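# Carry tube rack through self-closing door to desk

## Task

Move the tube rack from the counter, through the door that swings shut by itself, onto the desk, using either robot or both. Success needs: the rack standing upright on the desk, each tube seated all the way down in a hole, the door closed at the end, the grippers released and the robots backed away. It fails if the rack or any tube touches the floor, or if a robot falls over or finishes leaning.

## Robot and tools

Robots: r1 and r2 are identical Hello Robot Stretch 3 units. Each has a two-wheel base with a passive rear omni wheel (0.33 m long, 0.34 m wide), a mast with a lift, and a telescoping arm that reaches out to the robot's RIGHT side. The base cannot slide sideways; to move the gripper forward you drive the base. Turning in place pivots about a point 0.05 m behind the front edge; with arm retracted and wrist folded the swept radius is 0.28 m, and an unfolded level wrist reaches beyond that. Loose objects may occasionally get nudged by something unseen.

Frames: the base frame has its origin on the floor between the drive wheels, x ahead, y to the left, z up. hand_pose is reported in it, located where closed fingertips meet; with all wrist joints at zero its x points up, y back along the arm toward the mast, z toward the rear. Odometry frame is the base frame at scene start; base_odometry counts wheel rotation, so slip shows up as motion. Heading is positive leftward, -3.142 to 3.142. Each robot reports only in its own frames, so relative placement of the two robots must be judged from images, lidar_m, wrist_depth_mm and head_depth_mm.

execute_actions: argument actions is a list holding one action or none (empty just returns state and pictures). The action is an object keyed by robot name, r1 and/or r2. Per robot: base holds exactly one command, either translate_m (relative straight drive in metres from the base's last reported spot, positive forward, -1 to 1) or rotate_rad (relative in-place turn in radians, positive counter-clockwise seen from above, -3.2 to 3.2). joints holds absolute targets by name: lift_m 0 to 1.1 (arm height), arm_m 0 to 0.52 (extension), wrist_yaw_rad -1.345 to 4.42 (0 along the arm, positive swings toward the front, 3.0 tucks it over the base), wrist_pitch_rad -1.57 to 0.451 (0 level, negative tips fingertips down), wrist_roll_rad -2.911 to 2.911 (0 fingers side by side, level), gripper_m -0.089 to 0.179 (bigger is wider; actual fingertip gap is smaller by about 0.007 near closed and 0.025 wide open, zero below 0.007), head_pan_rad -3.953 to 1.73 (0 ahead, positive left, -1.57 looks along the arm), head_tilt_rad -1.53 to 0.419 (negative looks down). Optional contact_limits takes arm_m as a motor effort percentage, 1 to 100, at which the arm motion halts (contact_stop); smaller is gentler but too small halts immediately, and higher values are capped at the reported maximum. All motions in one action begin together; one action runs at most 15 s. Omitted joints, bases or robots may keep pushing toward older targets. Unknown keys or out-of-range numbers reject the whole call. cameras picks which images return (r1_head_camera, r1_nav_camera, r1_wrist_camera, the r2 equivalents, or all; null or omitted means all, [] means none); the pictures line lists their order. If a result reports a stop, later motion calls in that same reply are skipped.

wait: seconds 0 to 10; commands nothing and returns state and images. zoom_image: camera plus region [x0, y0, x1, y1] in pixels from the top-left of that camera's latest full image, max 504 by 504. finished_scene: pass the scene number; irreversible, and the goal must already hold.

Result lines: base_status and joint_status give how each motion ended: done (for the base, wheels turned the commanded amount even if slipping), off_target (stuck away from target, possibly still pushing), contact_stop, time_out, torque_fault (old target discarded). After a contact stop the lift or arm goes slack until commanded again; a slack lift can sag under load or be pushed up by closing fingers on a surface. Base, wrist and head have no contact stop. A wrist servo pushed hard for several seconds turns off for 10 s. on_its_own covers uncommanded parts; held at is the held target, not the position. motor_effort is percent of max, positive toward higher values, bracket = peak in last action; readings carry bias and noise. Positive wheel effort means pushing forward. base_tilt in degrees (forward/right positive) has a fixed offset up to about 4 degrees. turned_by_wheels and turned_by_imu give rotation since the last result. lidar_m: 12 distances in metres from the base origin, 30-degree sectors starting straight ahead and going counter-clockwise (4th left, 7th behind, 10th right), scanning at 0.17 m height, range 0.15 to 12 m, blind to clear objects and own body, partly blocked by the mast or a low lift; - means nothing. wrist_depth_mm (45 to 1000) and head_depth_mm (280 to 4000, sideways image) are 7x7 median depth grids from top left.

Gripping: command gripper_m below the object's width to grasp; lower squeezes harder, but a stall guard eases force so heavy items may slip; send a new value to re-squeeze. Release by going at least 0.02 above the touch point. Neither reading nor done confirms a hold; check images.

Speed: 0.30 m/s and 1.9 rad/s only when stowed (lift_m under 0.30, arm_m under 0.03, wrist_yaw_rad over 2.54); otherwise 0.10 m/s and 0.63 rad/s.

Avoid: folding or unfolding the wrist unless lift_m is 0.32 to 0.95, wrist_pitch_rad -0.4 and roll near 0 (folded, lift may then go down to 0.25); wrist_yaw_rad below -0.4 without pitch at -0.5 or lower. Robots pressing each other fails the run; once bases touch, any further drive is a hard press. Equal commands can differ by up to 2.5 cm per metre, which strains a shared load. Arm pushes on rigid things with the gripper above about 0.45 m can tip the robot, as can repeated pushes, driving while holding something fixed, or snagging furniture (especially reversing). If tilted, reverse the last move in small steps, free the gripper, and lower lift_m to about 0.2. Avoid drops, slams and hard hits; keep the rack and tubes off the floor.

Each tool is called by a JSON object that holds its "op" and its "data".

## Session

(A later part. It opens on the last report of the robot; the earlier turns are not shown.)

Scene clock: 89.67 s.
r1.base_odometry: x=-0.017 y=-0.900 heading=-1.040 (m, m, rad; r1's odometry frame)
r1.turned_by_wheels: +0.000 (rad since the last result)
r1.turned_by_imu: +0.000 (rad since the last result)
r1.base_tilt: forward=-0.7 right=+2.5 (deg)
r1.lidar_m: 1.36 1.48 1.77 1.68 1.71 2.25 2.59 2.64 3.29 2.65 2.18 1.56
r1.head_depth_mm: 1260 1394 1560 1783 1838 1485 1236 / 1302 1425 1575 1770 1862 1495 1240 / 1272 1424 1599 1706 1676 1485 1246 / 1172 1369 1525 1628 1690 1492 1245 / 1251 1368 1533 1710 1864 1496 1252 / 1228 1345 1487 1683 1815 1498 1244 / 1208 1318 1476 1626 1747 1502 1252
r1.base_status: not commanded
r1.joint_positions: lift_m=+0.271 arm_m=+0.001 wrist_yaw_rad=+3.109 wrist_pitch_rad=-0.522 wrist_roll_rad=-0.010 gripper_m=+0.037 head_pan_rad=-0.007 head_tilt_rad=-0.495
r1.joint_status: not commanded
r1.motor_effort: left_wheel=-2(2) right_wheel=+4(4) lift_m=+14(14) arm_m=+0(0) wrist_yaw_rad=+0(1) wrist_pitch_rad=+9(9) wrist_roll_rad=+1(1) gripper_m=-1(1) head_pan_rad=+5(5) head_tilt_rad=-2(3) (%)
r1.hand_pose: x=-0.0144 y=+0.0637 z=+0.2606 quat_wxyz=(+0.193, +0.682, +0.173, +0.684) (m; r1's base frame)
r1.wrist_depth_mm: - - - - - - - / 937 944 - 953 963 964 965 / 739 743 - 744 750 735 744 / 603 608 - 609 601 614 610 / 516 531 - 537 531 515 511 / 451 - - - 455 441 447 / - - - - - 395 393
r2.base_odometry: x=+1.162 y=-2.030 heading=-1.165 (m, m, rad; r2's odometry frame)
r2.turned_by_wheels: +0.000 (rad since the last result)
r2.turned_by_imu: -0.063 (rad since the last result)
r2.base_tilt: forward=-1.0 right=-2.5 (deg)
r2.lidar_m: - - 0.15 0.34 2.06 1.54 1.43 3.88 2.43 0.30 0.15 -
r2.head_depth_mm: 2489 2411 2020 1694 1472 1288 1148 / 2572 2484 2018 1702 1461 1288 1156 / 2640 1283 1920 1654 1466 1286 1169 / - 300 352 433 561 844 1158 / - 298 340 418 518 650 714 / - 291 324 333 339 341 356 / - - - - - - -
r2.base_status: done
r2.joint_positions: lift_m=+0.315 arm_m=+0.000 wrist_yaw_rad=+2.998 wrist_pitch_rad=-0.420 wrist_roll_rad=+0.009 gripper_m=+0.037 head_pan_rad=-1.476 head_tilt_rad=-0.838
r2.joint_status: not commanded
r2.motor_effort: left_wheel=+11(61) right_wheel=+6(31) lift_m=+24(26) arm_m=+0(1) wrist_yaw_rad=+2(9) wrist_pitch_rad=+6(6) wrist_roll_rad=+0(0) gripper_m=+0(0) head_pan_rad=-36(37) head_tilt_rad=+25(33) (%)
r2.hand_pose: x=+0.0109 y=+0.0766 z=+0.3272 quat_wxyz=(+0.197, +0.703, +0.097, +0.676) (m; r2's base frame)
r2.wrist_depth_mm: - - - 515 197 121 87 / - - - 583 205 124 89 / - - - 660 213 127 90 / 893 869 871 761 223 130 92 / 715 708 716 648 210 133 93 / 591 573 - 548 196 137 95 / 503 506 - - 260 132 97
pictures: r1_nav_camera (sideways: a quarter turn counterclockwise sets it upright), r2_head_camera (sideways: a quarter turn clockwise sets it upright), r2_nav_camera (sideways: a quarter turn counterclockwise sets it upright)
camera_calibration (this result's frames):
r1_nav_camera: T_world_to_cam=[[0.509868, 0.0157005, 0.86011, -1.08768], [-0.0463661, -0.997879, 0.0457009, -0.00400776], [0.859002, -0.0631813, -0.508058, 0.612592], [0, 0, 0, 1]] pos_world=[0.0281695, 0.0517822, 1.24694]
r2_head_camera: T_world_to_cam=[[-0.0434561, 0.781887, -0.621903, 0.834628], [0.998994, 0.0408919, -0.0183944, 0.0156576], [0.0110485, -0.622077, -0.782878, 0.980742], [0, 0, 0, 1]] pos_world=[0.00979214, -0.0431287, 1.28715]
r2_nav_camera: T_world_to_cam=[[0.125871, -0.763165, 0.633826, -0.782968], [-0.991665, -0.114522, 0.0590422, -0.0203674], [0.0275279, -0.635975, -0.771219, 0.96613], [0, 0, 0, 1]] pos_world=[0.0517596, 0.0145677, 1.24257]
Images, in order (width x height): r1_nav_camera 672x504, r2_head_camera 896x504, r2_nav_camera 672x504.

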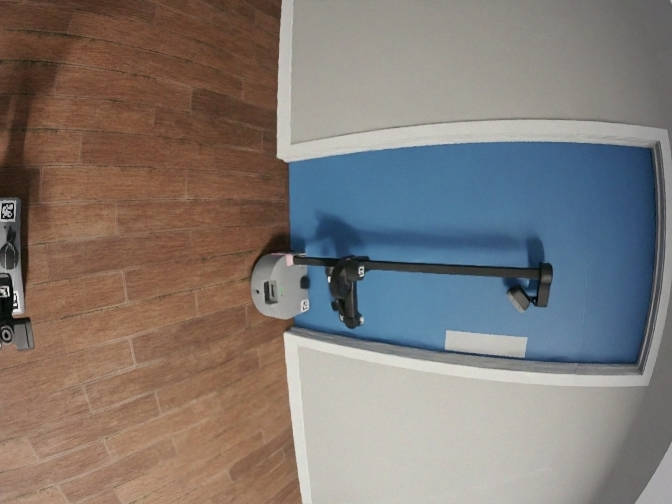

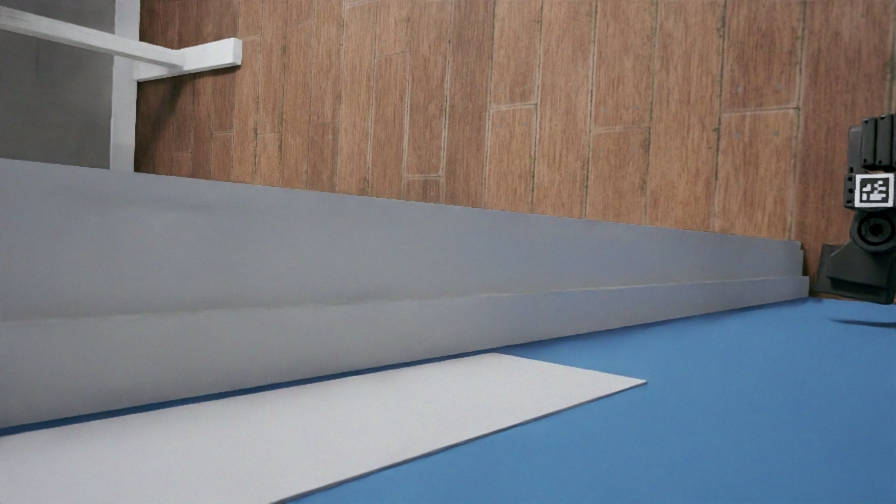

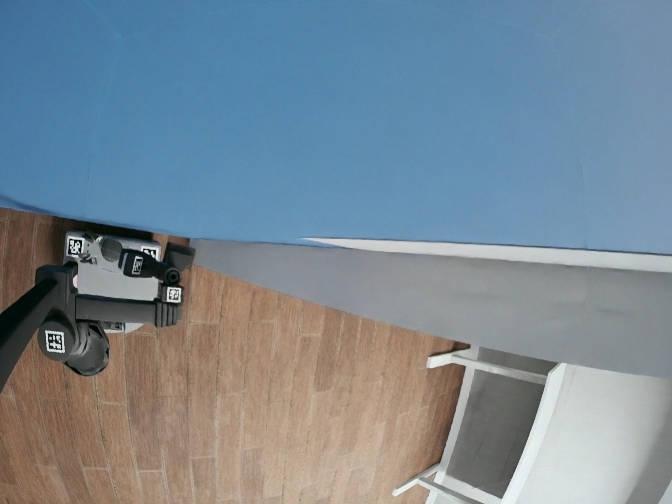

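{"op": "execute_actions", "data": {"actions": [{"r2":{"base":{"translate_m":-0.06}}}], "cameras": []}}

{"op": "execute_actions", "data": {"actions": [{"r2":{"joints":{"head_pan_rad":-3.14,"head_tilt_rad":0.0}}}], "cameras": []}}

{"op": "execute_actions", "data": {"actions": [{"r2":{"base":{"translate_m":0.25}}}], "cameras": ["r1_nav_camera","r1_head_camera","r2_wrist_camera"]}}

Scene clock: 96.83 s.
r1.base_odometry: x=-0.017 y=-0.900 heading=-1.040 (m, m, rad; r1's odometry frame)
r1.turned_by_wheels: +0.000 (rad since the last result)
r1.turned_by_imu: +0.001 (rad since the last result)
r1.base_tilt: forward=-0.7 right=+2.5 (deg)
r1.lidar_m: 1.31 1.49 1.77 1.68 1.71 2.24 2.60 2.65 3.29 2.66 2.18 1.56
r1.head_depth_mm: 1268 1378 1562 1768 1855 1483 1235 / 1298 1433 1585 1746 1855 1473 1238 / 1265 1418 1581 1694 1629 1488 1234 / 1241 1367 1501 1443 1697 1485 1254 / 1251 1373 1527 1713 1878 1495 1242 / 1234 1351 1512 1674 1808 1490 1245 / 1211 1328 1471 1619 1747 1497 1254
r1.base_status: not commanded
r1.joint_positions: lift_m=+0.271 arm_m=+0.001 wrist_yaw_rad=+3.109 wrist_pitch_rad=-0.522 wrist_roll_rad=-0.010 gripper_m=+0.037 head_pan_rad=-0.007 head_tilt_rad=-0.495
r1.joint_status: not commanded
r1.motor_effort: left_wheel=-3(2) right_wheel=+3(4) lift_m=+13(13) arm_m=+0(0) wrist_yaw_rad=-1(0) wrist_pitch_rad=+7(8) wrist_roll_rad=+1(1) gripper_m=+0(0) head_pan_rad=+5(4) head_tilt_rad=-3(4) (%)
r1.hand_pose: x=-0.0144 y=+0.0637 z=+0.2606 quat_wxyz=(+0.193, +0.682, +0.173, +0.684) (m; r1's base frame)
r1.wrist_depth_mm: - - - - - - - / 956 959 - 979 964 965 990 / 741 741 - 738 748 734 757 / 604 609 - 613 612 608 616 / 511 530 - 530 533 519 519 / 454 - - - 457 446 446 / - - - - - 390 394
r2.base_odometry: x=+1.138 y=-1.975 heading=-1.164 (m, m, rad; r2's odometry frame)
r2.turned_by_wheels: +0.000 (rad since the last result)
r2.turned_by_imu: -0.001 (rad since the last result)
r2.base_tilt: forward=-0.8 right=-2.4 (deg)
r2.lidar_m: - 0.15 0.20 0.59 2.06 1.48 1.38 3.92 2.89 0.32 0.20 0.15
r2.head_depth_mm: 2579 2658 2104 1765 1493 1299 1156 / 2548 2561 2103 1743 1487 1300 1156 / 2588 2662 2103 1740 1489 1305 1166 / 2586 2655 2086 1746 1490 1300 1174 / 831 789 750 720 572 746 1043 / - 302 336 407 511 638 704 / - 295 328 388 455 458 454
r2.base_status: done
r2.joint_positions: lift_m=+0.315 arm_m=+0.000 wrist_yaw_rad=+2.998 wrist_pitch_rad=-0.420 wrist_roll_rad=+0.009 gripper_m=+0.037 head_pan_rad=-1.563 head_tilt_rad=-0.804
r2.joint_status: not commanded
r2.motor_effort: left_wheel=+1(8) right_wheel=+0(5) lift_m=+24(24) arm_m=+0(0) wrist_yaw_rad=+2(2) wrist_pitch_rad=+6(6) wrist_roll_rad=+0(0) gripper_m=+0(0) head_pan_rad=-3(36) head_tilt_rad=+2(25) (%)
r2.hand_pose: x=+0.0109 y=+0.0766 z=+0.3272 quat_wxyz=(+0.197, +0.703, +0.097, +0.676) (m; r2's base frame)
r2.wrist_depth_mm: - - - 690 332 203 146 / - - - 726 348 209 148 / - - - 816 356 214 152 / 897 858 874 820 374 219 154 / 705 700 723 682 355 224 157 / 591 577 - 567 329 228 160 / 492 493 - - 435 225 163
pictures: none
No camera images: the call's "cameras" was empty. Leave "cameras" out to get every camera's image.

Scene clock: 98.20 s.
r1.base_odometry: x=-0.017 y=-0.900 heading=-1.040 (m, m, rad; r1's odometry frame)
r1.turned_by_wheels: +0.000 (rad since the last result)
r1.turned_by_imu: +0.000 (rad since the last result)
r1.base_tilt: forward=-0.7 right=+2.5 (deg)
r1.lidar_m: 1.30 1.49 1.77 1.68 1.71 2.24 2.59 2.65 3.30 2.67 2.19 1.57
r1.head_depth_mm: 1257 1389 1542 1774 1835 1478 1229 / 1305 1422 1585 1749 1864 1490 1233 / 1242 1425 1593 1711 1625 1471 1236 / 1260 1383 1495 1442 1680 1478 1244 / 1250 1369 1520 1717 1850 1491 1240 / 1229 1359 1490 1696 1806 1491 1247 / 1213 1341 1478 1614 1739 1497 1250
r1.base_status: not commanded
r1.joint_positions: lift_m=+0.271 arm_m=+0.001 wrist_yaw_rad=+3.109 wrist_pitch_rad=-0.522 wrist_roll_rad=-0.010 gripper_m=+0.037 head_pan_rad=-0.007 head_tilt_rad=-0.495
r1.joint_status: not commanded
r1.motor_effort: left_wheel=-3(2) right_wheel=+4(4) lift_m=+14(14) arm_m=+0(0) wrist_yaw_rad=-1(0) wrist_pitch_rad=+8(8) wrist_roll_rad=+1(1) gripper_m=+0(0) head_pan_rad=+5(5) head_tilt_rad=-3(2) (%)
r1.hand_pose: x=-0.0144 y=+0.0637 z=+0.2606 quat_wxyz=(+0.193, +0.682, +0.173, +0.684) (m; r1's base frame)
r1.wrist_depth_mm: - - - - - - - / 977 973 - 951 971 957 966 / 733 737 - 750 750 749 756 / 604 596 - 605 606 613 614 / 506 535 - 526 526 516 515 / 454 - - - 455 447 445 / - - - - - 395 392
r2.base_odometry: x=+1.138 y=-1.975 heading=-1.164 (m, m, rad; r2's odometry frame)
r2.turned_by_wheels: +0.000 (rad since the last result)
r2.turned_by_imu: +0.000 (rad since the last result)
r2.base_tilt: forward=-0.8 right=-2.4 (deg)
r2.lidar_m: - 0.15 0.20 0.59 2.06 1.48 1.37 3.92 2.88 0.32 0.20 0.15
r2.head_depth_mm: 2248 3625 - - - 2872 1966 / 2242 3570 - - - 3076 1979 / 2224 3577 - - - 3127 1906 / 2209 3491 3989 - - 3136 2178 / 2183 3415 3983 - - 3157 2186 / 2168 3423 - - - 3188 2208 / 2160 3420 3988 - - 3224 2210
r2.base_status: not commanded
r2.joint_positions: lift_m=+0.315 arm_m=+0.000 wrist_yaw_rad=+2.998 wrist_pitch_rad=-0.420 wrist_roll_rad=+0.009 gripper_m=+0.037 head_pan_rad=-3.133 head_tilt_rad=-0.014
r2.joint_status: all done
r2.motor_effort: left_wheel=+0(1) right_wheel=-1(0) lift_m=+24(25) arm_m=+0(1) wrist_yaw_rad=+2(3) wrist_pitch_rad=+6(6) wrist_roll_rad=+0(0) gripper_m=+0(0) head_pan_rad=-4(32) head_tilt_rad=+10(54) (%)
r2.hand_pose: x=+0.0109 y=+0.0766 z=+0.3272 quat_wxyz=(+0.197, +0.703, +0.097, +0.676) (m; r2's base frame)
r2.wrist_depth_mm: - - - 683 332 203 146 / - - - 737 344 208 149 / - - - 823 359 214 151 / 882 890 893 822 377 219 154 / 710 702 734 673 355 223 157 / 581 575 - 580 330 230 160 / 501 505 - - 439 224 163
pictures: none
No camera images: the call's "cameras" was empty. Leave "cameras" out to get every camera's image.

Scene clock: 101.77 s.
r1.base_odometry: x=-0.017 y=-0.900 heading=-1.040 (m, m, rad; r1's odometry frame)
r1.turned_by_wheels: +0.000 (rad since the last result)
r1.turned_by_imu: +0.000 (rad since the last result)
r1.base_tilt: forward=-0.7 right=+2.5 (deg)
r1.lidar_m: 1.49 1.48 1.77 1.67 1.71 2.24 2.60 2.65 3.29 2.66 2.19 1.56
r1.head_depth_mm: 1254 1390 1564 1780 1826 1482 1240 / 1497 1616 1727 1822 1846 1496 1242 / 1398 1557 1738 1927 1750 1490 1242 / 1317 1462 1638 1800 1779 1490 1240 / 1325 1450 1600 1800 1849 1483 1243 / 1274 1400 1551 1725 1861 1492 1247 / 1240 1355 1487 1623 1757 1494 1246
r1.base_status: not commanded
r1.joint_positions: lift_m=+0.271 arm_m=+0.001 wrist_yaw_rad=+3.109 wrist_pitch_rad=-0.522 wrist_roll_rad=-0.010 gripper_m=+0.037 head_pan_rad=-0.007 head_tilt_rad=-0.495
r1.joint_status: not commanded
r1.motor_effort: left_wheel=-3(2) right_wheel=+4(4) lift_m=+15(14) arm_m=+0(0) wrist_yaw_rad=-1(1) wrist_pitch_rad=+8(8) wrist_roll_rad=+1(1) gripper_m=-1(0) head_pan_rad=+5(5) head_tilt_rad=-3(3) (%)
r1.hand_pose: x=-0.0144 y=+0.0637 z=+0.2606 quat_wxyz=(+0.193, +0.682, +0.173, +0.684) (m; r1's base frame)
r1.wrist_depth_mm: - - - - - - - / 961 967 - 931 966 968 954 / 738 734 - 748 748 751 748 / 604 601 - 608 607 612 605 / 505 527 - 525 527 514 509 / 453 - - - 455 451 446 / - - - - - 390 390
r2.base_odometry: x=+1.237 y=-2.204 heading=-1.164 (m, m, rad; r2's odometry frame)
r2.turned_by_wheels: +0.001 (rad since the last result)
r2.turned_by_imu: +0.133 (rad since the last result)
r2.base_tilt: forward=-1.0 right=-2.4 (deg)
r2.lidar_m: - - 0.15 0.19 2.16 1.57 4.18 3.06 0.32 0.22 0.15 -
r2.head_depth_mm: 2219 3570 - - - 3102 2056 / 2208 3530 - - - 3124 1916 / 2199 3525 - - - 3169 2200 / 2195 3441 - - - 3175 2192 / 2160 3428 - - - 3188 2225 / 2145 3387 - - - 3210 2222 / 2149 3371 - - - 3281 2218
r2.base_status: translate_m off_target (by the wheels' count: +0.2497 of +0.2500)
r2.joint_positions: lift_m=+0.315 arm_m=+0.000 wrist_yaw_rad=+3.006 wrist_pitch_rad=-0.421 wrist_roll_rad=+0.009 gripper_m=+0.037 head_pan_rad=-3.134 head_tilt_rad=-0.009
r2.joint_status: not commanded
r2.on_its_own: left_wheel is at rest, and its effort (+40) is outside its rest range (-18 to +18)
r2.motor_effort: left_wheel=+40(85) right_wheel=+15(39) lift_m=+23(24) arm_m=-2(3) wrist_yaw_rad=-6(14) wrist_pitch_rad=+7(7) wrist_roll_rad=+0(0) gripper_m=+2(3) head_pan_rad=-3(3) head_tilt_rad=+6(9) (%)
r2.hand_pose: x=+0.0090 y=+0.0765 z=+0.3271 quat_wxyz=(+0.195, +0.703, +0.100, +0.677) (m; r2's base frame)
r2.wrist_depth_mm: - - - 308 126 80 58 / - - - 346 132 82 59 / - - - 390 138 84 61 / 889 865 867 436 144 86 62 / 700 690 728 532 139 89 63 / 579 584 - 533 129 92 64 / 499 507 - 317 186 92 66
pictures: r1_head_camera (sideways: a quarter turn clockwise sets it upright), r1_nav_camera (sideways: a quarter turn counterclockwise sets it upright), r2_wrist_camera
camera_calibration (this result's frames):
r1_head_camera: T_world_to_cam=[[-0.516445, 0.0587222, -0.854304, 1.13618], [0.0746228, 0.996937, 0.0234152, -0.0298718], [0.853062, -0.0516579, -0.519245, 0.627116], [0, 0, 0, 1]] pos_world=[0.054037, -0.00454341, 1.29697]
r1_nav_camera: T_world_to_cam=[[0.509868, 0.0157005, 0.86011, -1.08768], [-0.046366, -0.997879, 0.0457009, -0.00400775], [0.859003, -0.0631812, -0.508058, 0.612592], [0, 0, 0, 1]] pos_world=[0.0281695, 0.0517822, 1.24694]
r2_wrist_camera: T_world_to_cam=[[0.980966, -0.189478, -0.042464, 0.0176897], [-0.140033, -0.538812, -0.830706, 0.349308], [0.13452, 0.820841, -0.55509, 0.278753], [0, 0, 0, 1]] pos_world=[-0.00593631, -0.0372493, 0.445656]
Images, in order (width x height): r1_head_camera 896x504, r1_nav_camera 672x504, r2_wrist_camera 644x364.

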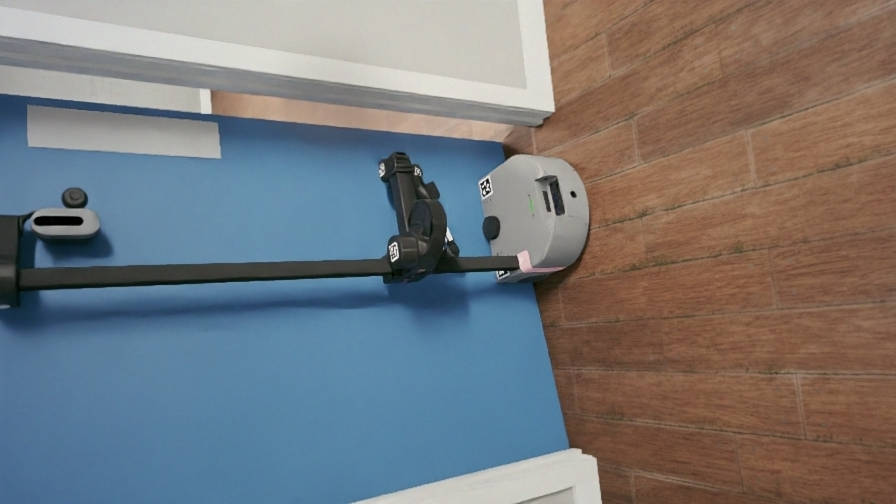

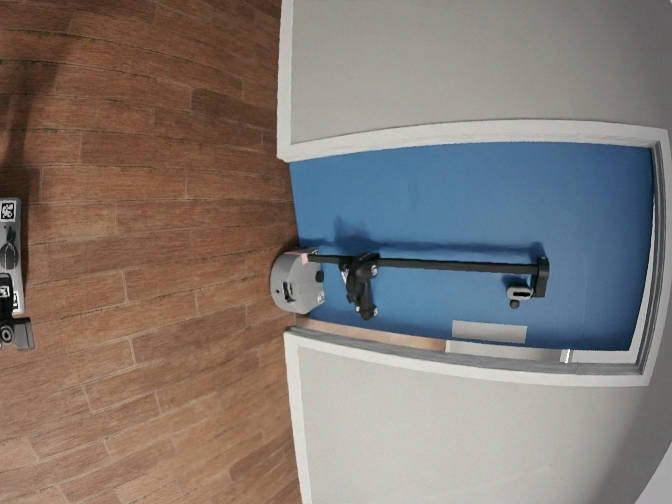

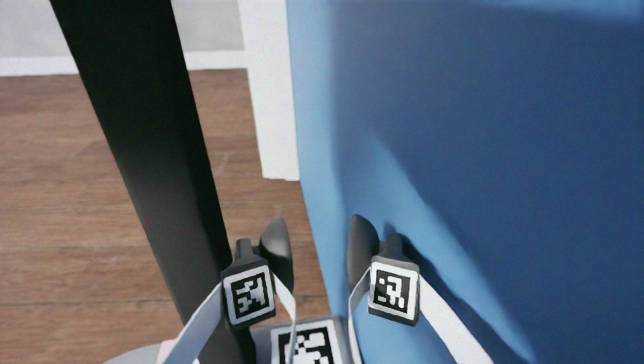

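{"op": "execute_actions", "data": {"actions": [{"r2":{"base":{"translate_m":0.3}}}], "cameras": ["r1_head_camera"]}}

Scene clock: 107.50 s.
r1.base_odometry: x=-0.017 y=-0.900 heading=-1.040 (m, m, rad; r1's odometry frame)
r1.turned_by_wheels: +0.000 (rad since the last result)
r1.turned_by_imu: +0.001 (rad since the last result)
r1.base_tilt: forward=-0.7 right=+2.5 (deg)
r1.lidar_m: 1.59 1.49 1.77 1.68 1.71 2.24 2.58 2.65 3.30 2.66 2.18 1.57
r1.head_depth_mm: 1259 1385 1554 1767 1838 1479 1234 / - - 3165 1826 1847 1492 1230 / - - 3249 2367 1830 1490 1244 / 1591 1774 1928 1980 1849 1485 1239 / 1444 1578 1768 1990 1853 1489 1245 / 1386 1508 1640 1808 1848 1497 1255 / 1307 1402 1525 1644 1762 1508 1243
r1.base_status: not commanded
r1.joint_positions: lift_m=+0.271 arm_m=+0.001 wrist_yaw_rad=+3.109 wrist_pitch_rad=-0.522 wrist_roll_rad=-0.010 gripper_m=+0.037 head_pan_rad=-0.007 head_tilt_rad=-0.495
r1.joint_status: not commanded
r1.motor_effort: left_wheel=-2(2) right_wheel=+4(4) lift_m=+15(14) arm_m=+0(0) wrist_yaw_rad=-1(1) wrist_pitch_rad=+8(8) wrist_roll_rad=+1(1) gripper_m=+0(0) head_pan_rad=+5(5) head_tilt_rad=-3(3) (%)
r1.hand_pose: x=-0.0144 y=+0.0637 z=+0.2606 quat_wxyz=(+0.193, +0.682, +0.173, +0.684) (m; r1's base frame)
r1.wrist_depth_mm: - - - - - - - / 938 944 - 953 973 966 957 / 746 752 - 749 746 740 747 / 605 612 - 611 608 612 610 / 509 524 - 529 535 513 512 / 457 - - - 462 447 444 / - - - - - 394 394
r2.base_odometry: x=+1.356 y=-2.480 heading=-1.163 (m, m, rad; r2's odometry frame)
r2.turned_by_wheels: +0.001 (rad since the last result)
r2.turned_by_imu: +0.351 (rad since the last result)
r2.base_tilt: forward=-0.7 right=-2.4 (deg)
r2.lidar_m: - - 0.15 0.19 2.66 1.78 4.15 0.48 0.96 0.22 0.15 -
r2.head_depth_mm: 2212 3543 - - - 3105 2152 / 2215 3547 - - - 3153 2169 / 2202 3231 - - - 3132 2175 / 2175 3202 - - - 3230 2201 / 2176 3202 - - - 3176 2188 / 2143 3159 - - - 3282 2198 / 2146 3345 3981 4000 3938 3295 2134
r2.base_status: translate_m off_target (by the wheels' count: +0.2997 of +0.3000)
r2.joint_positions: lift_m=+0.315 arm_m=+0.000 wrist_yaw_rad=+3.007 wrist_pitch_rad=-0.421 wrist_roll_rad=+0.009 gripper_m=+0.037 head_pan_rad=-3.135 head_tilt_rad=-0.008
r2.joint_status: not commanded
r2.on_its_own: left_wheel is at rest, and its effort (+51) is outside its rest range (-18 to +18)
r2.motor_effort: left_wheel=+51(56) right_wheel=+8(27) lift_m=+23(24) arm_m=-2(2) wrist_yaw_rad=-6(6) wrist_pitch_rad=+7(7) wrist_roll_rad=+0(0) gripper_m=+3(3) head_pan_rad=-2(3) head_tilt_rad=+6(5) (%)
r2.hand_pose: x=+0.0089 y=+0.0765 z=+0.3270 quat_wxyz=(+0.195, +0.703, +0.100, +0.677) (m; r2's base frame)
r2.wrist_depth_mm: - - - 312 127 80 58 / - - - 344 133 82 59 / - - - 387 138 84 61 / 905 868 883 440 145 87 62 / 721 709 716 543 140 89 63 / 579 571 - 537 129 91 64 / 494 506 - 318 187 92 66
pictures: r1_head_camera (sideways: a quarter turn clockwise sets it upright)
camera_calibration (this result's frames):
r1_head_camera: T_world_to_cam=[[-0.516445, 0.0587223, -0.854304, 1.13618], [0.0746229, 0.996937, 0.0234152, -0.0298718], [0.853063, -0.051658, -0.519245, 0.627116], [0, 0, 0, 1]] pos_world=[0.054037, -0.00454342, 1.29697]
Images, in order (width x height): r1_head_camera 896x504.

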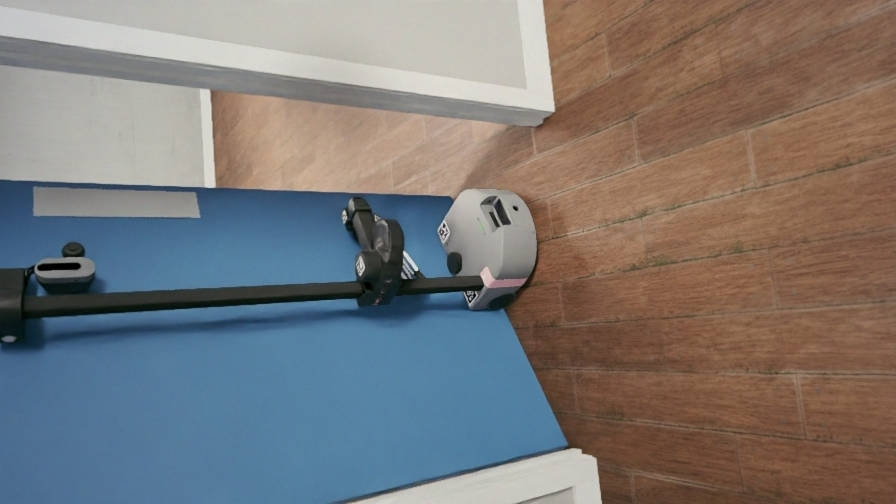

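Works well. Continue.

{"op": "execute_actions", "data": {"actions": [{"r2":{"base":{"translate_m":0.5}}}], "cameras": ["r1_head_camera"]}}

{"op": "execute_actions", "data": {"actions": [{"r2":{"base":{"translate_m":0.4}}}], "cameras": ["r1_head_camera","r1_nav_camera","r2_nav_camera"]}}

Scene clock: 115.30 s.
r1.base_odometry: x=-0.017 y=-0.900 heading=-1.040 (m, m, rad; r1's odometry frame)
r1.turned_by_wheels: +0.000 (rad since the last result)
r1.turned_by_imu: +0.001 (rad since the last result)
r1.base_tilt: forward=-0.7 right=+2.6 (deg)
r1.lidar_m: 1.66 1.49 1.78 1.67 1.72 2.25 2.59 2.65 3.28 2.67 2.18 1.57
r1.head_depth_mm: 1257 1388 1560 1760 1834 1480 1236 / - - 3209 1815 1855 1487 1237 / - - 3646 2474 1831 1482 1240 / - - 3690 2434 1850 1486 1243 / - - 2397 2210 1890 1492 1247 / 1707 1801 1909 2083 1875 1488 1244 / 1473 1536 1606 1701 1758 1493 1252
r1.base_status: not commanded
r1.joint_positions: lift_m=+0.271 arm_m=+0.001 wrist_yaw_rad=+3.109 wrist_pitch_rad=-0.522 wrist_roll_rad=-0.010 gripper_m=+0.037 head_pan_rad=-0.007 head_tilt_rad=-0.495
r1.joint_status: not commanded
r1.motor_effort: left_wheel=-3(2) right_wheel=+4(4) lift_m=+14(13) arm_m=+0(0) wrist_yaw_rad=+0(0) wrist_pitch_rad=+8(9) wrist_roll_rad=+0(1) gripper_m=+0(1) head_pan_rad=+5(5) head_tilt_rad=-3(3) (%)
r1.hand_pose: x=-0.0144 y=+0.0637 z=+0.2606 quat_wxyz=(+0.193, +0.682, +0.173, +0.684) (m; r1's base frame)
r1.wrist_depth_mm: - - - - - - - / 949 959 - 976 980 970 956 / 740 746 - 735 745 752 750 / 609 612 - 608 606 613 614 / 506 527 - 533 531 513 506 / 454 - - - 456 443 446 / - - - - - 394 394
r2.base_odometry: x=+1.555 y=-2.938 heading=-1.161 (m, m, rad; r2's odometry frame)
r2.turned_by_wheels: +0.002 (rad since the last result)
r2.turned_by_imu: +0.592 (rad since the last result)
r2.base_tilt: forward=-1.0 right=-2.5 (deg)
r2.lidar_m: - - 0.15 0.19 4.74 0.92 0.87 2.54 2.69 0.30 0.15 -
r2.head_depth_mm: 2221 3531 - - - 3122 2081 / 834 837 843 850 860 859 870 / 832 843 856 869 885 922 942 / 1010 1024 1047 1066 1093 1115 1141 / 1237 1273 1295 1321 1364 1398 1435 / 1610 1656 1716 1764 1826 1880 1939 / 2034 2385 2487 2632 2735 2842 2238
r2.base_status: translate_m off_target (by the wheels' count: +0.4998 of +0.5000)
r2.joint_positions: lift_m=+0.315 arm_m=+0.000 wrist_yaw_rad=+3.004 wrist_pitch_rad=-0.421 wrist_roll_rad=+0.009 gripper_m=+0.037 head_pan_rad=-3.135 head_tilt_rad=-0.007
r2.joint_status: not commanded
r2.on_its_own: left_wheel is at rest, and its effort (+53) is outside its rest range (-18 to +18)
r2.motor_effort: left_wheel=+53(62) right_wheel=+1(24) lift_m=+23(24) arm_m=-2(2) wrist_yaw_rad=-3(7) wrist_pitch_rad=+7(7) wrist_roll_rad=+0(0) gripper_m=+1(3) head_pan_rad=-2(2) head_tilt_rad=+5(6) (%)
r2.hand_pose: x=+0.0096 y=+0.0764 z=+0.3269 quat_wxyz=(+0.196, +0.703, +0.099, +0.677) (m; r2's base frame)
r2.wrist_depth_mm: - - - 278 131 86 64 / - - - 308 137 88 65 / - - - 343 144 91 67 / 883 871 881 386 151 94 68 / 711 695 717 447 146 97 70 / 591 572 - 517 137 100 71 / 492 505 - - 182 99 73
pictures: r1_head_camera (sideways: a quarter turn clockwise sets it upright)
camera_calibration (this result's frames):
r1_head_camera: T_world_to_cam=[[-0.516445, 0.0587223, -0.854304, 1.13618], [0.0746229, 0.996937, 0.0234152, -0.0298718], [0.853062, -0.051658, -0.519245, 0.627116], [0, 0, 0, 1]] pos_world=[0.054037, -0.00454342, 1.29697]
Images, in order (width x height): r1_head_camera 896x504.

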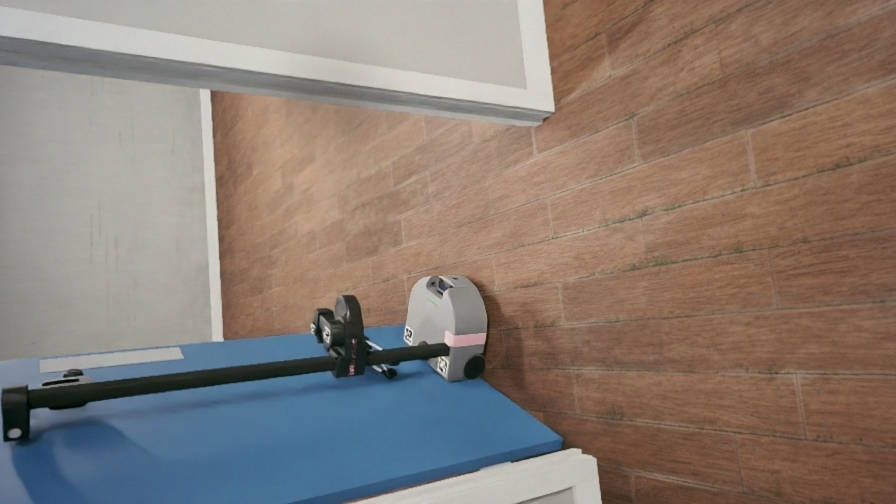

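Scene clock: 120.40 s.
r1.base_odometry: x=-0.017 y=-0.900 heading=-1.040 (m, m, rad; r1's odometry frame)
r1.turned_by_wheels: +0.000 (rad since the last result)
r1.turned_by_imu: +0.001 (rad since the last result)
r1.base_tilt: forward=-0.7 right=+2.5 (deg)
r1.lidar_m: 2.02 1.49 1.77 1.68 1.71 2.25 2.60 2.65 3.30 2.67 2.19 1.56
r1.head_depth_mm: 1266 1389 1539 1761 1834 1488 1233 / - - 3139 1801 1856 1482 1238 / - - 3652 2450 1869 1483 1242 / - - 3687 2433 1856 1488 1238 / - - 3715 2476 1885 1487 1247 / - - 3669 2294 1875 1499 1246 / - - 3024 1755 1756 1494 1245
r1.base_status: not commanded
r1.joint_positions: lift_m=+0.271 arm_m=+0.001 wrist_yaw_rad=+3.109 wrist_pitch_rad=-0.522 wrist_roll_rad=-0.010 gripper_m=+0.037 head_pan_rad=-0.007 head_tilt_rad=-0.495
r1.joint_status: not commanded
r1.motor_effort: left_wheel=-2(2) right_wheel=+4(4) lift_m=+14(14) arm_m=+0(0) wrist_yaw_rad=+0(0) wrist_pitch_rad=+8(8) wrist_roll_rad=+1(1) gripper_m=+0(0) head_pan_rad=+5(5) head_tilt_rad=-2(4) (%)
r1.hand_pose: x=-0.0144 y=+0.0637 z=+0.2606 quat_wxyz=(+0.193, +0.682, +0.173, +0.684) (m; r1's base frame)
r1.wrist_depth_mm: - - - - - - - / 943 968 - 949 966 948 959 / 736 753 - 740 745 752 752 / 607 604 - 602 607 605 605 / 509 527 - 535 530 512 513 / 453 - - - 455 445 444 / - - - - - 393 391
r2.base_odometry: x=+1.715 y=-3.305 heading=-1.160 (m, m, rad; r2's odometry frame)
r2.turned_by_wheels: +0.001 (rad since the last result)
r2.turned_by_imu: +0.348 (rad since the last result)
r2.base_tilt: forward=-0.8 right=-2.3 (deg)
r2.lidar_m: - - 0.15 0.18 2.14 1.19 1.68 2.92 4.36 4.05 0.26 0.15
r2.head_depth_mm: 1225 1246 1270 1280 1298 1335 1353 / 1580 1606 1630 1669 1707 1741 1768 / 2057 2238 2316 2374 2472 2523 2171 / 2153 3165 3507 3574 3639 3232 2194 / 2174 3392 3524 3582 3574 2951 2220 / 2127 3350 3440 3518 2865 2843 2237 / 2151 3325 3431 3434 2802 2852 2226
r2.base_status: done
r2.joint_positions: lift_m=+0.315 arm_m=+0.000 wrist_yaw_rad=+3.002 wrist_pitch_rad=-0.421 wrist_roll_rad=+0.009 gripper_m=+0.037 head_pan_rad=-3.135 head_tilt_rad=-0.007
r2.joint_status: not commanded
r2.on_its_own: left_wheel is at rest, and its effort (+20) is outside its rest range (-18 to +18)
r2.motor_effort: left_wheel=+20(67) right_wheel=+1(14) lift_m=+23(24) arm_m=-2(2) wrist_yaw_rad=-1(7) wrist_pitch_rad=+6(7) wrist_roll_rad=+0(0) gripper_m=+0(2) head_pan_rad=-2(3) head_tilt_rad=+5(5) (%)
r2.hand_pose: x=+0.0099 y=+0.0765 z=+0.3271 quat_wxyz=(+0.196, +0.703, +0.098, +0.676) (m; r2's base frame)
r2.wrist_depth_mm: - - 395 227 158 121 99 / - - 459 248 168 127 102 / - - 523 272 179 133 106 / 895 907 583 303 192 140 111 / 708 710 658 340 196 148 115 / 572 579 - 395 194 157 120 / 496 499 - - 251 161 126
pictures: r1_head_camera (sideways: a quarter turn clockwise sets it upright), r1_nav_camera (sideways: a quarter turn counterclockwise sets it upright), r2_nav_camera (sideways: a quarter turn counterclockwise sets it upright)
camera_calibration (this result's frames):
r1_head_camera: T_world_to_cam=[[-0.516445, 0.0587223, -0.854304, 1.13618], [0.0746229, 0.996937, 0.0234152, -0.0298718], [0.853063, -0.051658, -0.519245, 0.627116], [0, 0, 0, 1]] pos_world=[0.054037, -0.00454342, 1.29697]
r1_nav_camera: T_world_to_cam=[[0.509867, 0.0157005, 0.86011, -1.08768], [-0.0463661, -0.997879, 0.0457008, -0.00400775], [0.859003, -0.0631813, -0.508058, 0.612591], [0, 0, 0, 1]] pos_world=[0.0281695, 0.0517822, 1.24694]
r2_nav_camera: T_world_to_cam=[[-0.0516035, -0.0533421, 0.997242, -1.25595], [0.0238083, 0.998223, 0.0546266, -0.0208783], [-0.998384, 0.0265615, -0.0502419, 0.0342272], [0, 0, 0, 1]] pos_world=[-0.0301424, -0.0470628, 1.25534]
Images, in order (width x height): r1_head_camera 896x504, r1_nav_camera 672x504, r2_nav_camera 672x504.

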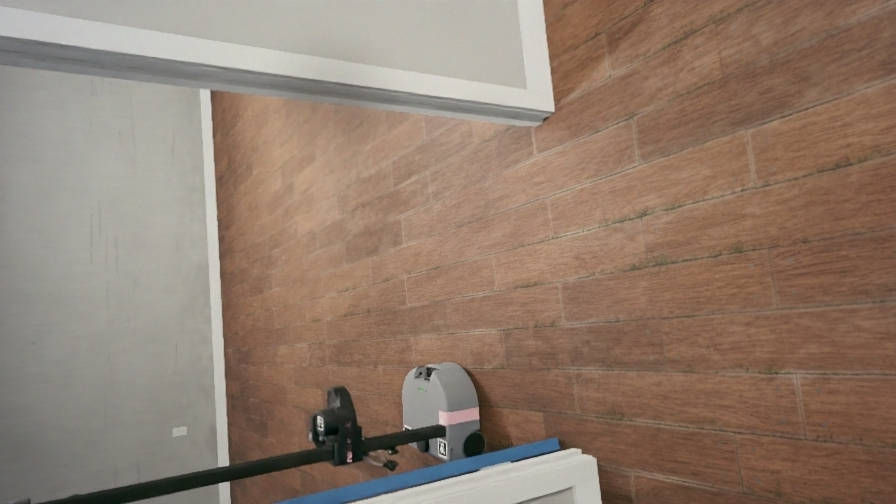

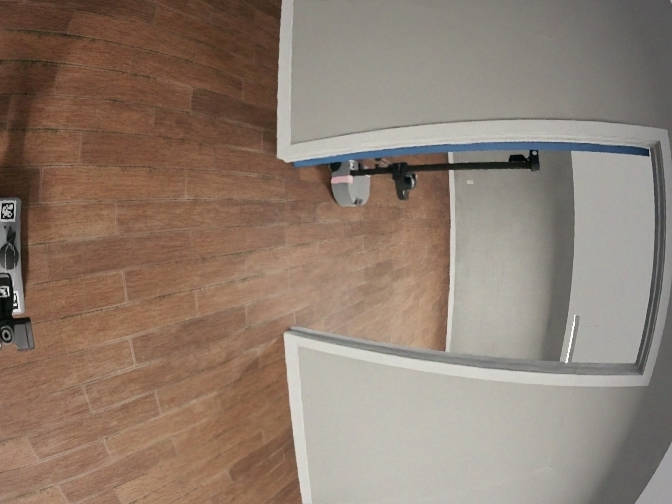

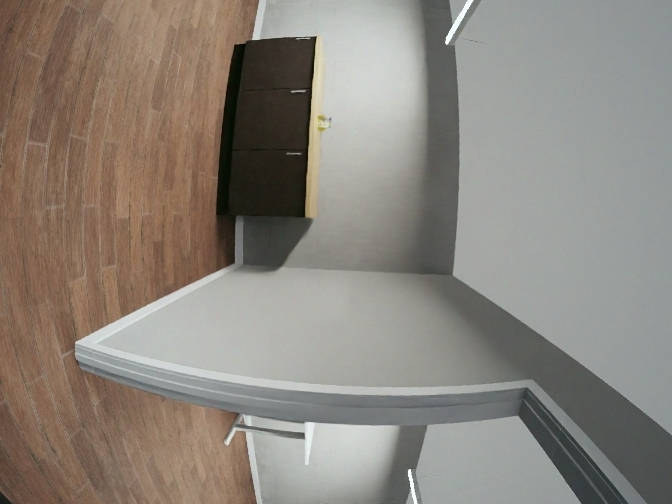

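{"op": "execute_actions", "data": {"actions": [{"r1":{"base":{"rotate_rad":-0.08}}}], "cameras": []}}

{"op": "execute_actions", "data": {"actions": [{"r1":{"base":{"translate_m":1.0}}}], "cameras": ["r1_nav_camera"]}}

{"op": "execute_actions", "data": {"actions": [{"r1":{"base":{"translate_m":0.9},"joints":{"head_pan_rad":-0.9,"head_tilt_rad":-0.3}}}], "cameras": ["r1_nav_camera","r1_head_camera","r2_nav_camera"]}}

Scene clock: 129.43 s.
r1.base_odometry: x=-0.017 y=-0.900 heading=-1.120 (m, m, rad; r1's odometry frame)
r1.turned_by_wheels: -0.080 (rad since the last result)
r1.turned_by_imu: -0.079 (rad since the last result)
r1.base_tilt: forward=-0.7 right=+2.6 (deg)
r1.lidar_m: 1.60 1.48 1.81 1.68 1.69 2.11 2.59 2.62 3.27 2.66 2.40 1.56
r1.head_depth_mm: 1311 1450 1629 1860 1839 1475 1241 / 1299 1419 1581 1795 1834 1478 1242 / - - 3672 2357 1857 1488 1244 / - - 3683 2466 1848 1488 1243 / - - 3669 2478 1861 1487 1252 / - - 3741 2367 1898 1494 1249 / - - 3768 2193 1805 1508 1252
r1.base_status: done
r1.joint_positions: lift_m=+0.271 arm_m=+0.001 wrist_yaw_rad=+3.109 wrist_pitch_rad=-0.522 wrist_roll_rad=-0.010 gripper_m=+0.037 head_pan_rad=-0.007 head_tilt_rad=-0.495
r1.joint_status: not commanded
r1.motor_effort: left_wheel=+3(7) right_wheel=-4(6) lift_m=+14(14) arm_m=+0(0) wrist_yaw_rad=-1(0) wrist_pitch_rad=+8(9) wrist_roll_rad=+1(1) gripper_m=-1(1) head_pan_rad=+4(6) head_tilt_rad=-3(3) (%)
r1.hand_pose: x=-0.0144 y=+0.0637 z=+0.2606 quat_wxyz=(+0.193, +0.682, +0.173, +0.684) (m; r1's base frame)
r1.wrist_depth_mm: - - - - - - - / 960 949 - 950 980 951 959 / 725 741 - 752 746 747 745 / 607 613 - 603 606 608 609 / 510 527 - 535 536 516 515 / 453 - - - 460 447 447 / - - - - - 395 389
r2.base_odometry: x=+1.715 y=-3.305 heading=-1.160 (m, m, rad; r2's odometry frame)
r2.turned_by_wheels: +0.000 (rad since the last result)
r2.turned_by_imu: -0.001 (rad since the last result)
r2.base_tilt: forward=-0.9 right=-2.5 (deg)
r2.lidar_m: - - 0.15 0.18 2.15 1.19 1.68 2.92 4.35 4.04 0.27 0.15
r2.head_depth_mm: 1230 1251 1264 1289 1301 1329 1348 / 1564 1594 1637 1666 1716 1746 1777 / 2030 2252 2303 2373 2462 2522 2173 / 2169 3184 3524 3610 3569 3225 2185 / 2161 3362 3515 3528 3583 2974 2192 / 2129 3373 3475 3514 2874 2849 2208 / 2124 3279 3444 3399 2811 2851 2235
r2.base_status: not commanded
r2.joint_positions: lift_m=+0.315 arm_m=+0.000 wrist_yaw_rad=+3.002 wrist_pitch_rad=-0.421 wrist_roll_rad=+0.009 gripper_m=+0.037 head_pan_rad=-3.135 head_tilt_rad=-0.007
r2.joint_status: not commanded
r2.on_its_own: left_wheel is at rest, and its effort (+19) is outside its rest range (-18 to +18)
r2.motor_effort: left_wheel=+19(20) right_wheel=+1(1) lift_m=+24(23) arm_m=-2(1) wrist_yaw_rad=-2(2) wrist_pitch_rad=+6(6) wrist_roll_rad=+0(0) gripper_m=+1(0) head_pan_rad=-2(2) head_tilt_rad=+5(5) (%)
r2.hand_pose: x=+0.0099 y=+0.0765 z=+0.3271 quat_wxyz=(+0.196, +0.703, +0.098, +0.676) (m; r2's base frame)
r2.wrist_depth_mm: - - 396 225 159 121 99 / - - 458 246 168 127 102 / - - 520 271 179 133 106 / 898 880 581 301 191 141 111 / 713 703 662 338 197 148 115 / 583 585 - 392 193 156 121 / 496 511 - - 253 161 126
pictures: none
No camera images: the call's "cameras" was empty. Leave "cameras" out to get every camera's image.

Scene clock: 134.43 s.
r1.base_odometry: x=+0.419 y=-1.800 heading=-1.119 (m, m, rad; r1's odometry frame)
r1.turned_by_wheels: +0.000 (rad since the last result)
r1.turned_by_imu: +0.003 (rad since the last result)
r1.base_tilt: forward=-0.7 right=+2.5 (deg)
r1.lidar_m: 5.21 0.89 0.70 1.17 1.83 2.28 3.58 3.60 2.84 2.53 0.75 0.66
r1.head_depth_mm: - - 3654 2452 1842 1439 1065 / - - 3658 2497 1861 1487 1241 / - - 3709 2458 1847 1486 1236 / - - 3673 2481 1878 1493 1239 / - - 3694 2507 1861 1482 1244 / - - 3740 2463 1877 1493 1249 / - - 3801 2520 1856 1420 1251
r1.base_status: done
r1.joint_positions: lift_m=+0.271 arm_m=+0.001 wrist_yaw_rad=+3.109 wrist_pitch_rad=-0.522 wrist_roll_rad=-0.010 gripper_m=+0.037 head_pan_rad=-0.007 head_tilt_rad=-0.495
r1.joint_status: not commanded
r1.motor_effort: left_wheel=+3(9) right_wheel=-4(8) lift_m=+14(14) arm_m=+0(0) wrist_yaw_rad=+0(0) wrist_pitch_rad=+8(8) wrist_roll_rad=+1(1) gripper_m=+0(1) head_pan_rad=+5(5) head_tilt_rad=-2(2) (%)
r1.hand_pose: x=-0.0144 y=+0.0637 z=+0.2606 quat_wxyz=(+0.193, +0.682, +0.173, +0.684) (m; r1's base frame)
r1.wrist_depth_mm: - - - - - 683 589 / 953 952 - 957 937 677 643 / 741 734 - 744 737 716 706 / 598 602 - 610 605 609 608 / 514 528 - 527 530 511 517 / 450 - - - 463 448 447 / - - - - - 394 394
r2.base_odometry: x=+1.715 y=-3.305 heading=-1.160 (m, m, rad; r2's odometry frame)
r2.turned_by_wheels: +0.000 (rad since the last result)
r2.turned_by_imu: -0.001 (rad since the last result)
r2.base_tilt: forward=-0.9 right=-2.5 (deg)
r2.lidar_m: - - 0.15 0.18 4.84 1.19 1.69 2.92 4.34 4.03 0.27 0.15
r2.head_depth_mm: 1229 1247 1266 1283 1312 1326 1343 / 1583 1606 1643 1679 1697 1750 1789 / 2031 2260 2303 2405 2442 2526 2173 / 2155 3170 3545 3601 3595 3180 2196 / 2160 3367 3511 3630 3581 2939 2224 / 2154 3348 3408 3467 2871 2888 2236 / 2147 3351 3395 3448 2841 2860 2211
r2.base_status: not commanded
r2.joint_positions: lift_m=+0.315 arm_m=+0.000 wrist_yaw_rad=+3.002 wrist_pitch_rad=-0.421 wrist_roll_rad=+0.009 gripper_m=+0.037 head_pan_rad=-3.135 head_tilt_rad=-0.007
r2.joint_status: not commanded
r2.on_its_own: left_wheel is at rest, and its effort (+19) is outside its rest range (-18 to +18)
r2.motor_effort: left_wheel=+19(20) right_wheel=+2(1) lift_m=+23(23) arm_m=-2(2) wrist_yaw_rad=-2(2) wrist_pitch_rad=+6(6) wrist_roll_rad=+0(0) gripper_m=+0(0) head_pan_rad=-2(1) head_tilt_rad=+4(5) (%)
r2.hand_pose: x=+0.0099 y=+0.0765 z=+0.3271 quat_wxyz=(+0.196, +0.703, +0.098, +0.676) (m; r2's base frame)
r2.wrist_depth_mm: - - 400 226 158 121 98 / - - 460 247 168 127 102 / - - 524 271 179 134 106 / 909 895 586 302 190 140 110 / 698 708 661 340 196 148 115 / 585 579 - 395 193 156 120 / 501 498 - - 253 161 126
pictures: r1_nav_camera (sideways: a quarter turn counterclockwise sets it upright)
camera_calibration (this result's frames):
r1_nav_camera: T_world_to_cam=[[0.509923, 0.0157032, 0.860077, -1.08764], [-0.046357, -0.997879, 0.0457034, -0.00401111], [0.85897, -0.0631758, -0.508113, 0.612664], [0, 0, 0, 1]] pos_world=[0.0281656, 0.0517824, 1.24694]
Images, in order (width x height): r1_nav_camera 672x504.

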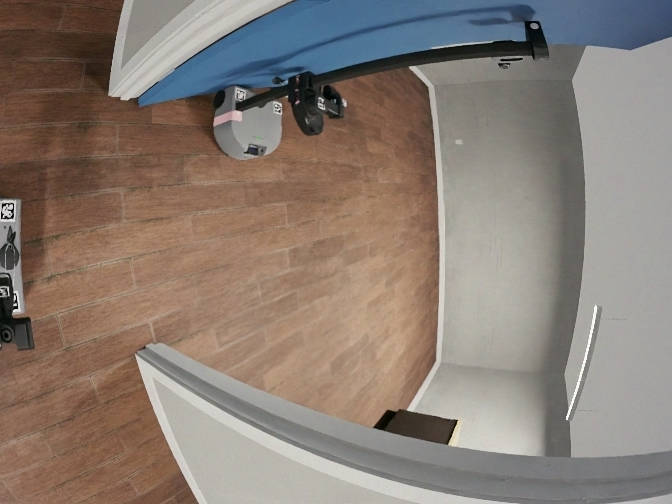

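Scene clock: 139.20 s.
r1.base_odometry: x=+0.812 y=-2.610 heading=-1.119 (m, m, rad; r1's odometry frame)
r1.turned_by_wheels: +0.000 (rad since the last result)
r1.turned_by_imu: +0.002 (rad since the last result)
r1.base_tilt: forward=-0.7 right=+2.5 (deg)
r1.lidar_m: 4.32 3.21 0.69 0.61 0.68 2.44 4.47 4.53 0.48 0.83 2.23 2.80
r1.head_depth_mm: 2357 2511 2199 2277 2347 1754 1395 / 2441 2611 2270 2333 2348 1750 1399 / 2583 2761 2405 2484 2350 1752 1401 / 2705 2917 2574 2661 2368 1769 1406 / 2837 3104 2701 2872 2378 1782 1415 / 3005 3310 2870 3019 2393 1793 1411 / 3217 3476 3846 3732 2425 1785 1416
r1.base_status: done
r1.joint_positions: lift_m=+0.271 arm_m=+0.001 wrist_yaw_rad=+3.109 wrist_pitch_rad=-0.522 wrist_roll_rad=-0.010 gripper_m=+0.037 head_pan_rad=-0.893 head_tilt_rad=-0.309
r1.joint_status: all done
r1.motor_effort: left_wheel=+3(9) right_wheel=-4(7) lift_m=+14(14) arm_m=+0(0) wrist_yaw_rad=+0(0) wrist_pitch_rad=+9(8) wrist_roll_rad=+1(1) gripper_m=+0(0) head_pan_rad=-5(50) head_tilt_rad=+3(18) (%)
r1.hand_pose: x=-0.0144 y=+0.0637 z=+0.2606 quat_wxyz=(+0.193, +0.682, +0.173, +0.684) (m; r1's base frame)
r1.wrist_depth_mm: 604 587 - 675 763 890 - / 848 636 - 728 578 617 955 / 708 704 - 713 544 565 757 / 602 603 - 611 579 588 602 / 511 525 - 532 533 513 513 / 453 - - - 462 442 444 / - - - - - 393 393
r2.base_odometry: x=+1.715 y=-3.305 heading=-1.160 (m, m, rad; r2's odometry frame)
r2.turned_by_wheels: +0.000 (rad since the last result)
r2.turned_by_imu: -0.001 (rad since the last result)
r2.base_tilt: forward=-0.9 right=-2.3 (deg)
r2.lidar_m: - - 0.15 0.18 4.82 0.59 0.69 2.92 4.35 4.04 0.27 0.15
r2.head_depth_mm: 1230 1246 512 1178 1304 1328 1346 / 1577 1615 1631 643 1715 1742 1782 / 2044 2238 2312 2410 2457 2511 2186 / 2171 3153 3574 3585 3602 3204 2207 / 2172 3359 3536 3630 3516 2961 2211 / 2148 3338 3466 3462 2860 2878 2235 / 2106 3314 3388 3441 2820 2807 2238
r2.base_status: not commanded
r2.joint_positions: lift_m=+0.315 arm_m=+0.000 wrist_yaw_rad=+3.002 wrist_pitch_rad=-0.421 wrist_roll_rad=+0.009 gripper_m=+0.037 head_pan_rad=-3.135 head_tilt_rad=-0.007
r2.joint_status: not commanded
r2.on_its_own: left_wheel is at rest, and its effort (+20) is outside its rest range (-18 to +18)
r2.motor_effort: left_wheel=+20(20) right_wheel=+2(1) lift_m=+23(23) arm_m=-2(1) wrist_yaw_rad=-2(2) wrist_pitch_rad=+6(6) wrist_roll_rad=+0(0) gripper_m=+0(0) head_pan_rad=-3(2) head_tilt_rad=+5(5) (%)
r2.hand_pose: x=+0.0099 y=+0.0765 z=+0.3271 quat_wxyz=(+0.196, +0.703, +0.098, +0.676) (m; r2's base frame)
r2.wrist_depth_mm: - - 399 227 157 122 99 / - - 462 247 168 127 102 / - - 523 274 179 133 106 / 898 901 586 302 192 140 110 / 716 703 654 338 197 148 116 / 583 578 - 394 194 156 120 / 496 499 - - 254 161 126
pictures: r1_head_camera (sideways: a quarter turn clockwise sets it upright), r1_nav_camera (sideways: a quarter turn counterclockwise sets it upright), r2_nav_camera (sideways: a quarter turn counterclockwise sets it upright)
camera_calibration (this result's frames):
r1_head_camera: T_world_to_cam=[[-0.17682, 0.307482, -0.934981, 1.23936], [0.815878, 0.577133, 0.0355024, -0.0501368], [0.550525, -0.756553, -0.352917, 0.412525], [0, 0, 0, 1]] pos_world=[0.0329443, -0.0400481, 1.30615]
r1_nav_camera: T_world_to_cam=[[0.229703, -0.254569, 0.939378, -1.18939], [-0.807033, -0.589305, 0.037641, 0.0111153], [0.543998, -0.766755, -0.340811, 0.396878], [0, 0, 0, 1]] pos_world=[0.0662752, 0.00807786, 1.25213]
r2_nav_camera: T_world_to_cam=[[-0.0516035, -0.0533421, 0.997242, -1.25595], [0.0238083, 0.998223, 0.0546266, -0.0208783], [-0.998384, 0.0265615, -0.0502418, 0.0342271], [0, 0, 0, 1]] pos_world=[-0.0301424, -0.0470628, 1.25534]
Images, in order (width x height): r1_head_camera 896x504, r1_nav_camera 672x504, r2_nav_camera 672x504.

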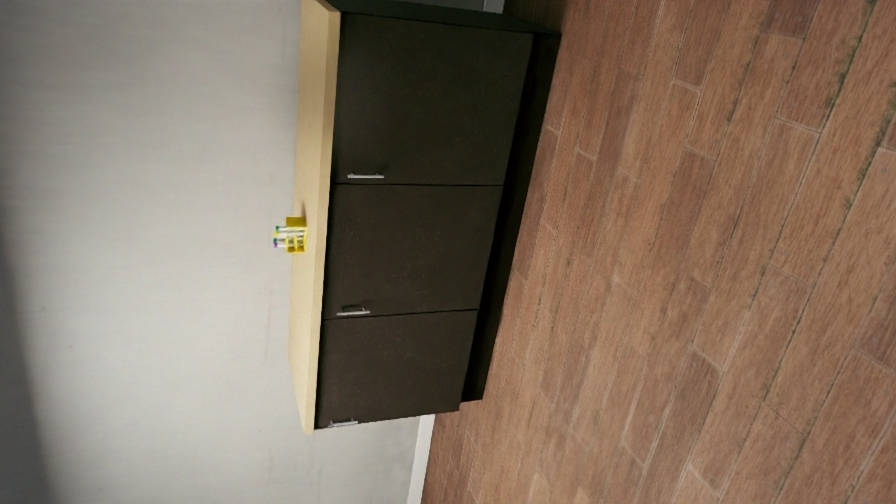

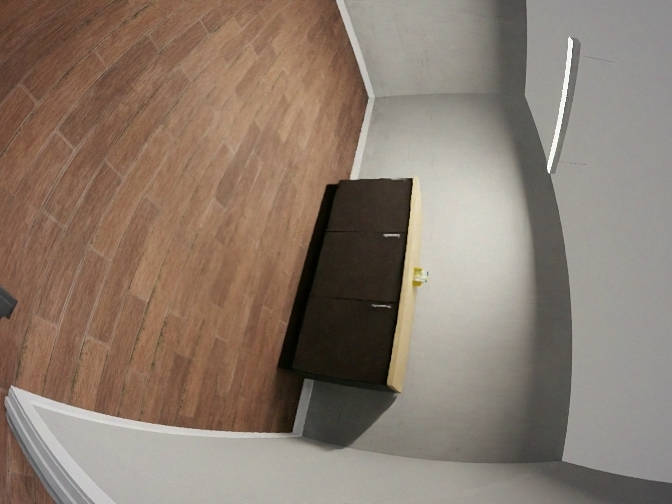

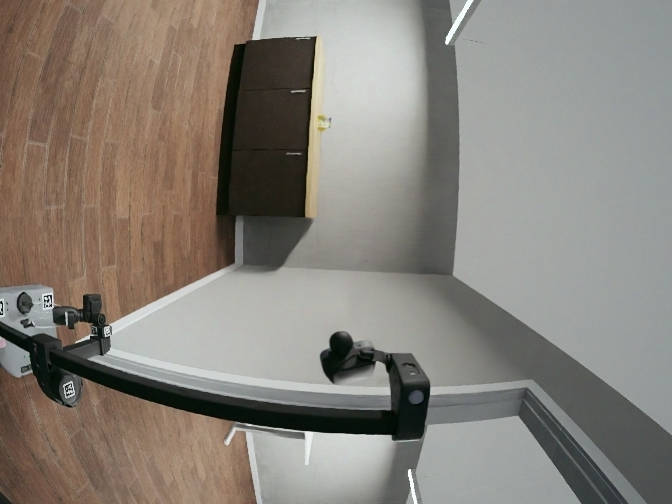

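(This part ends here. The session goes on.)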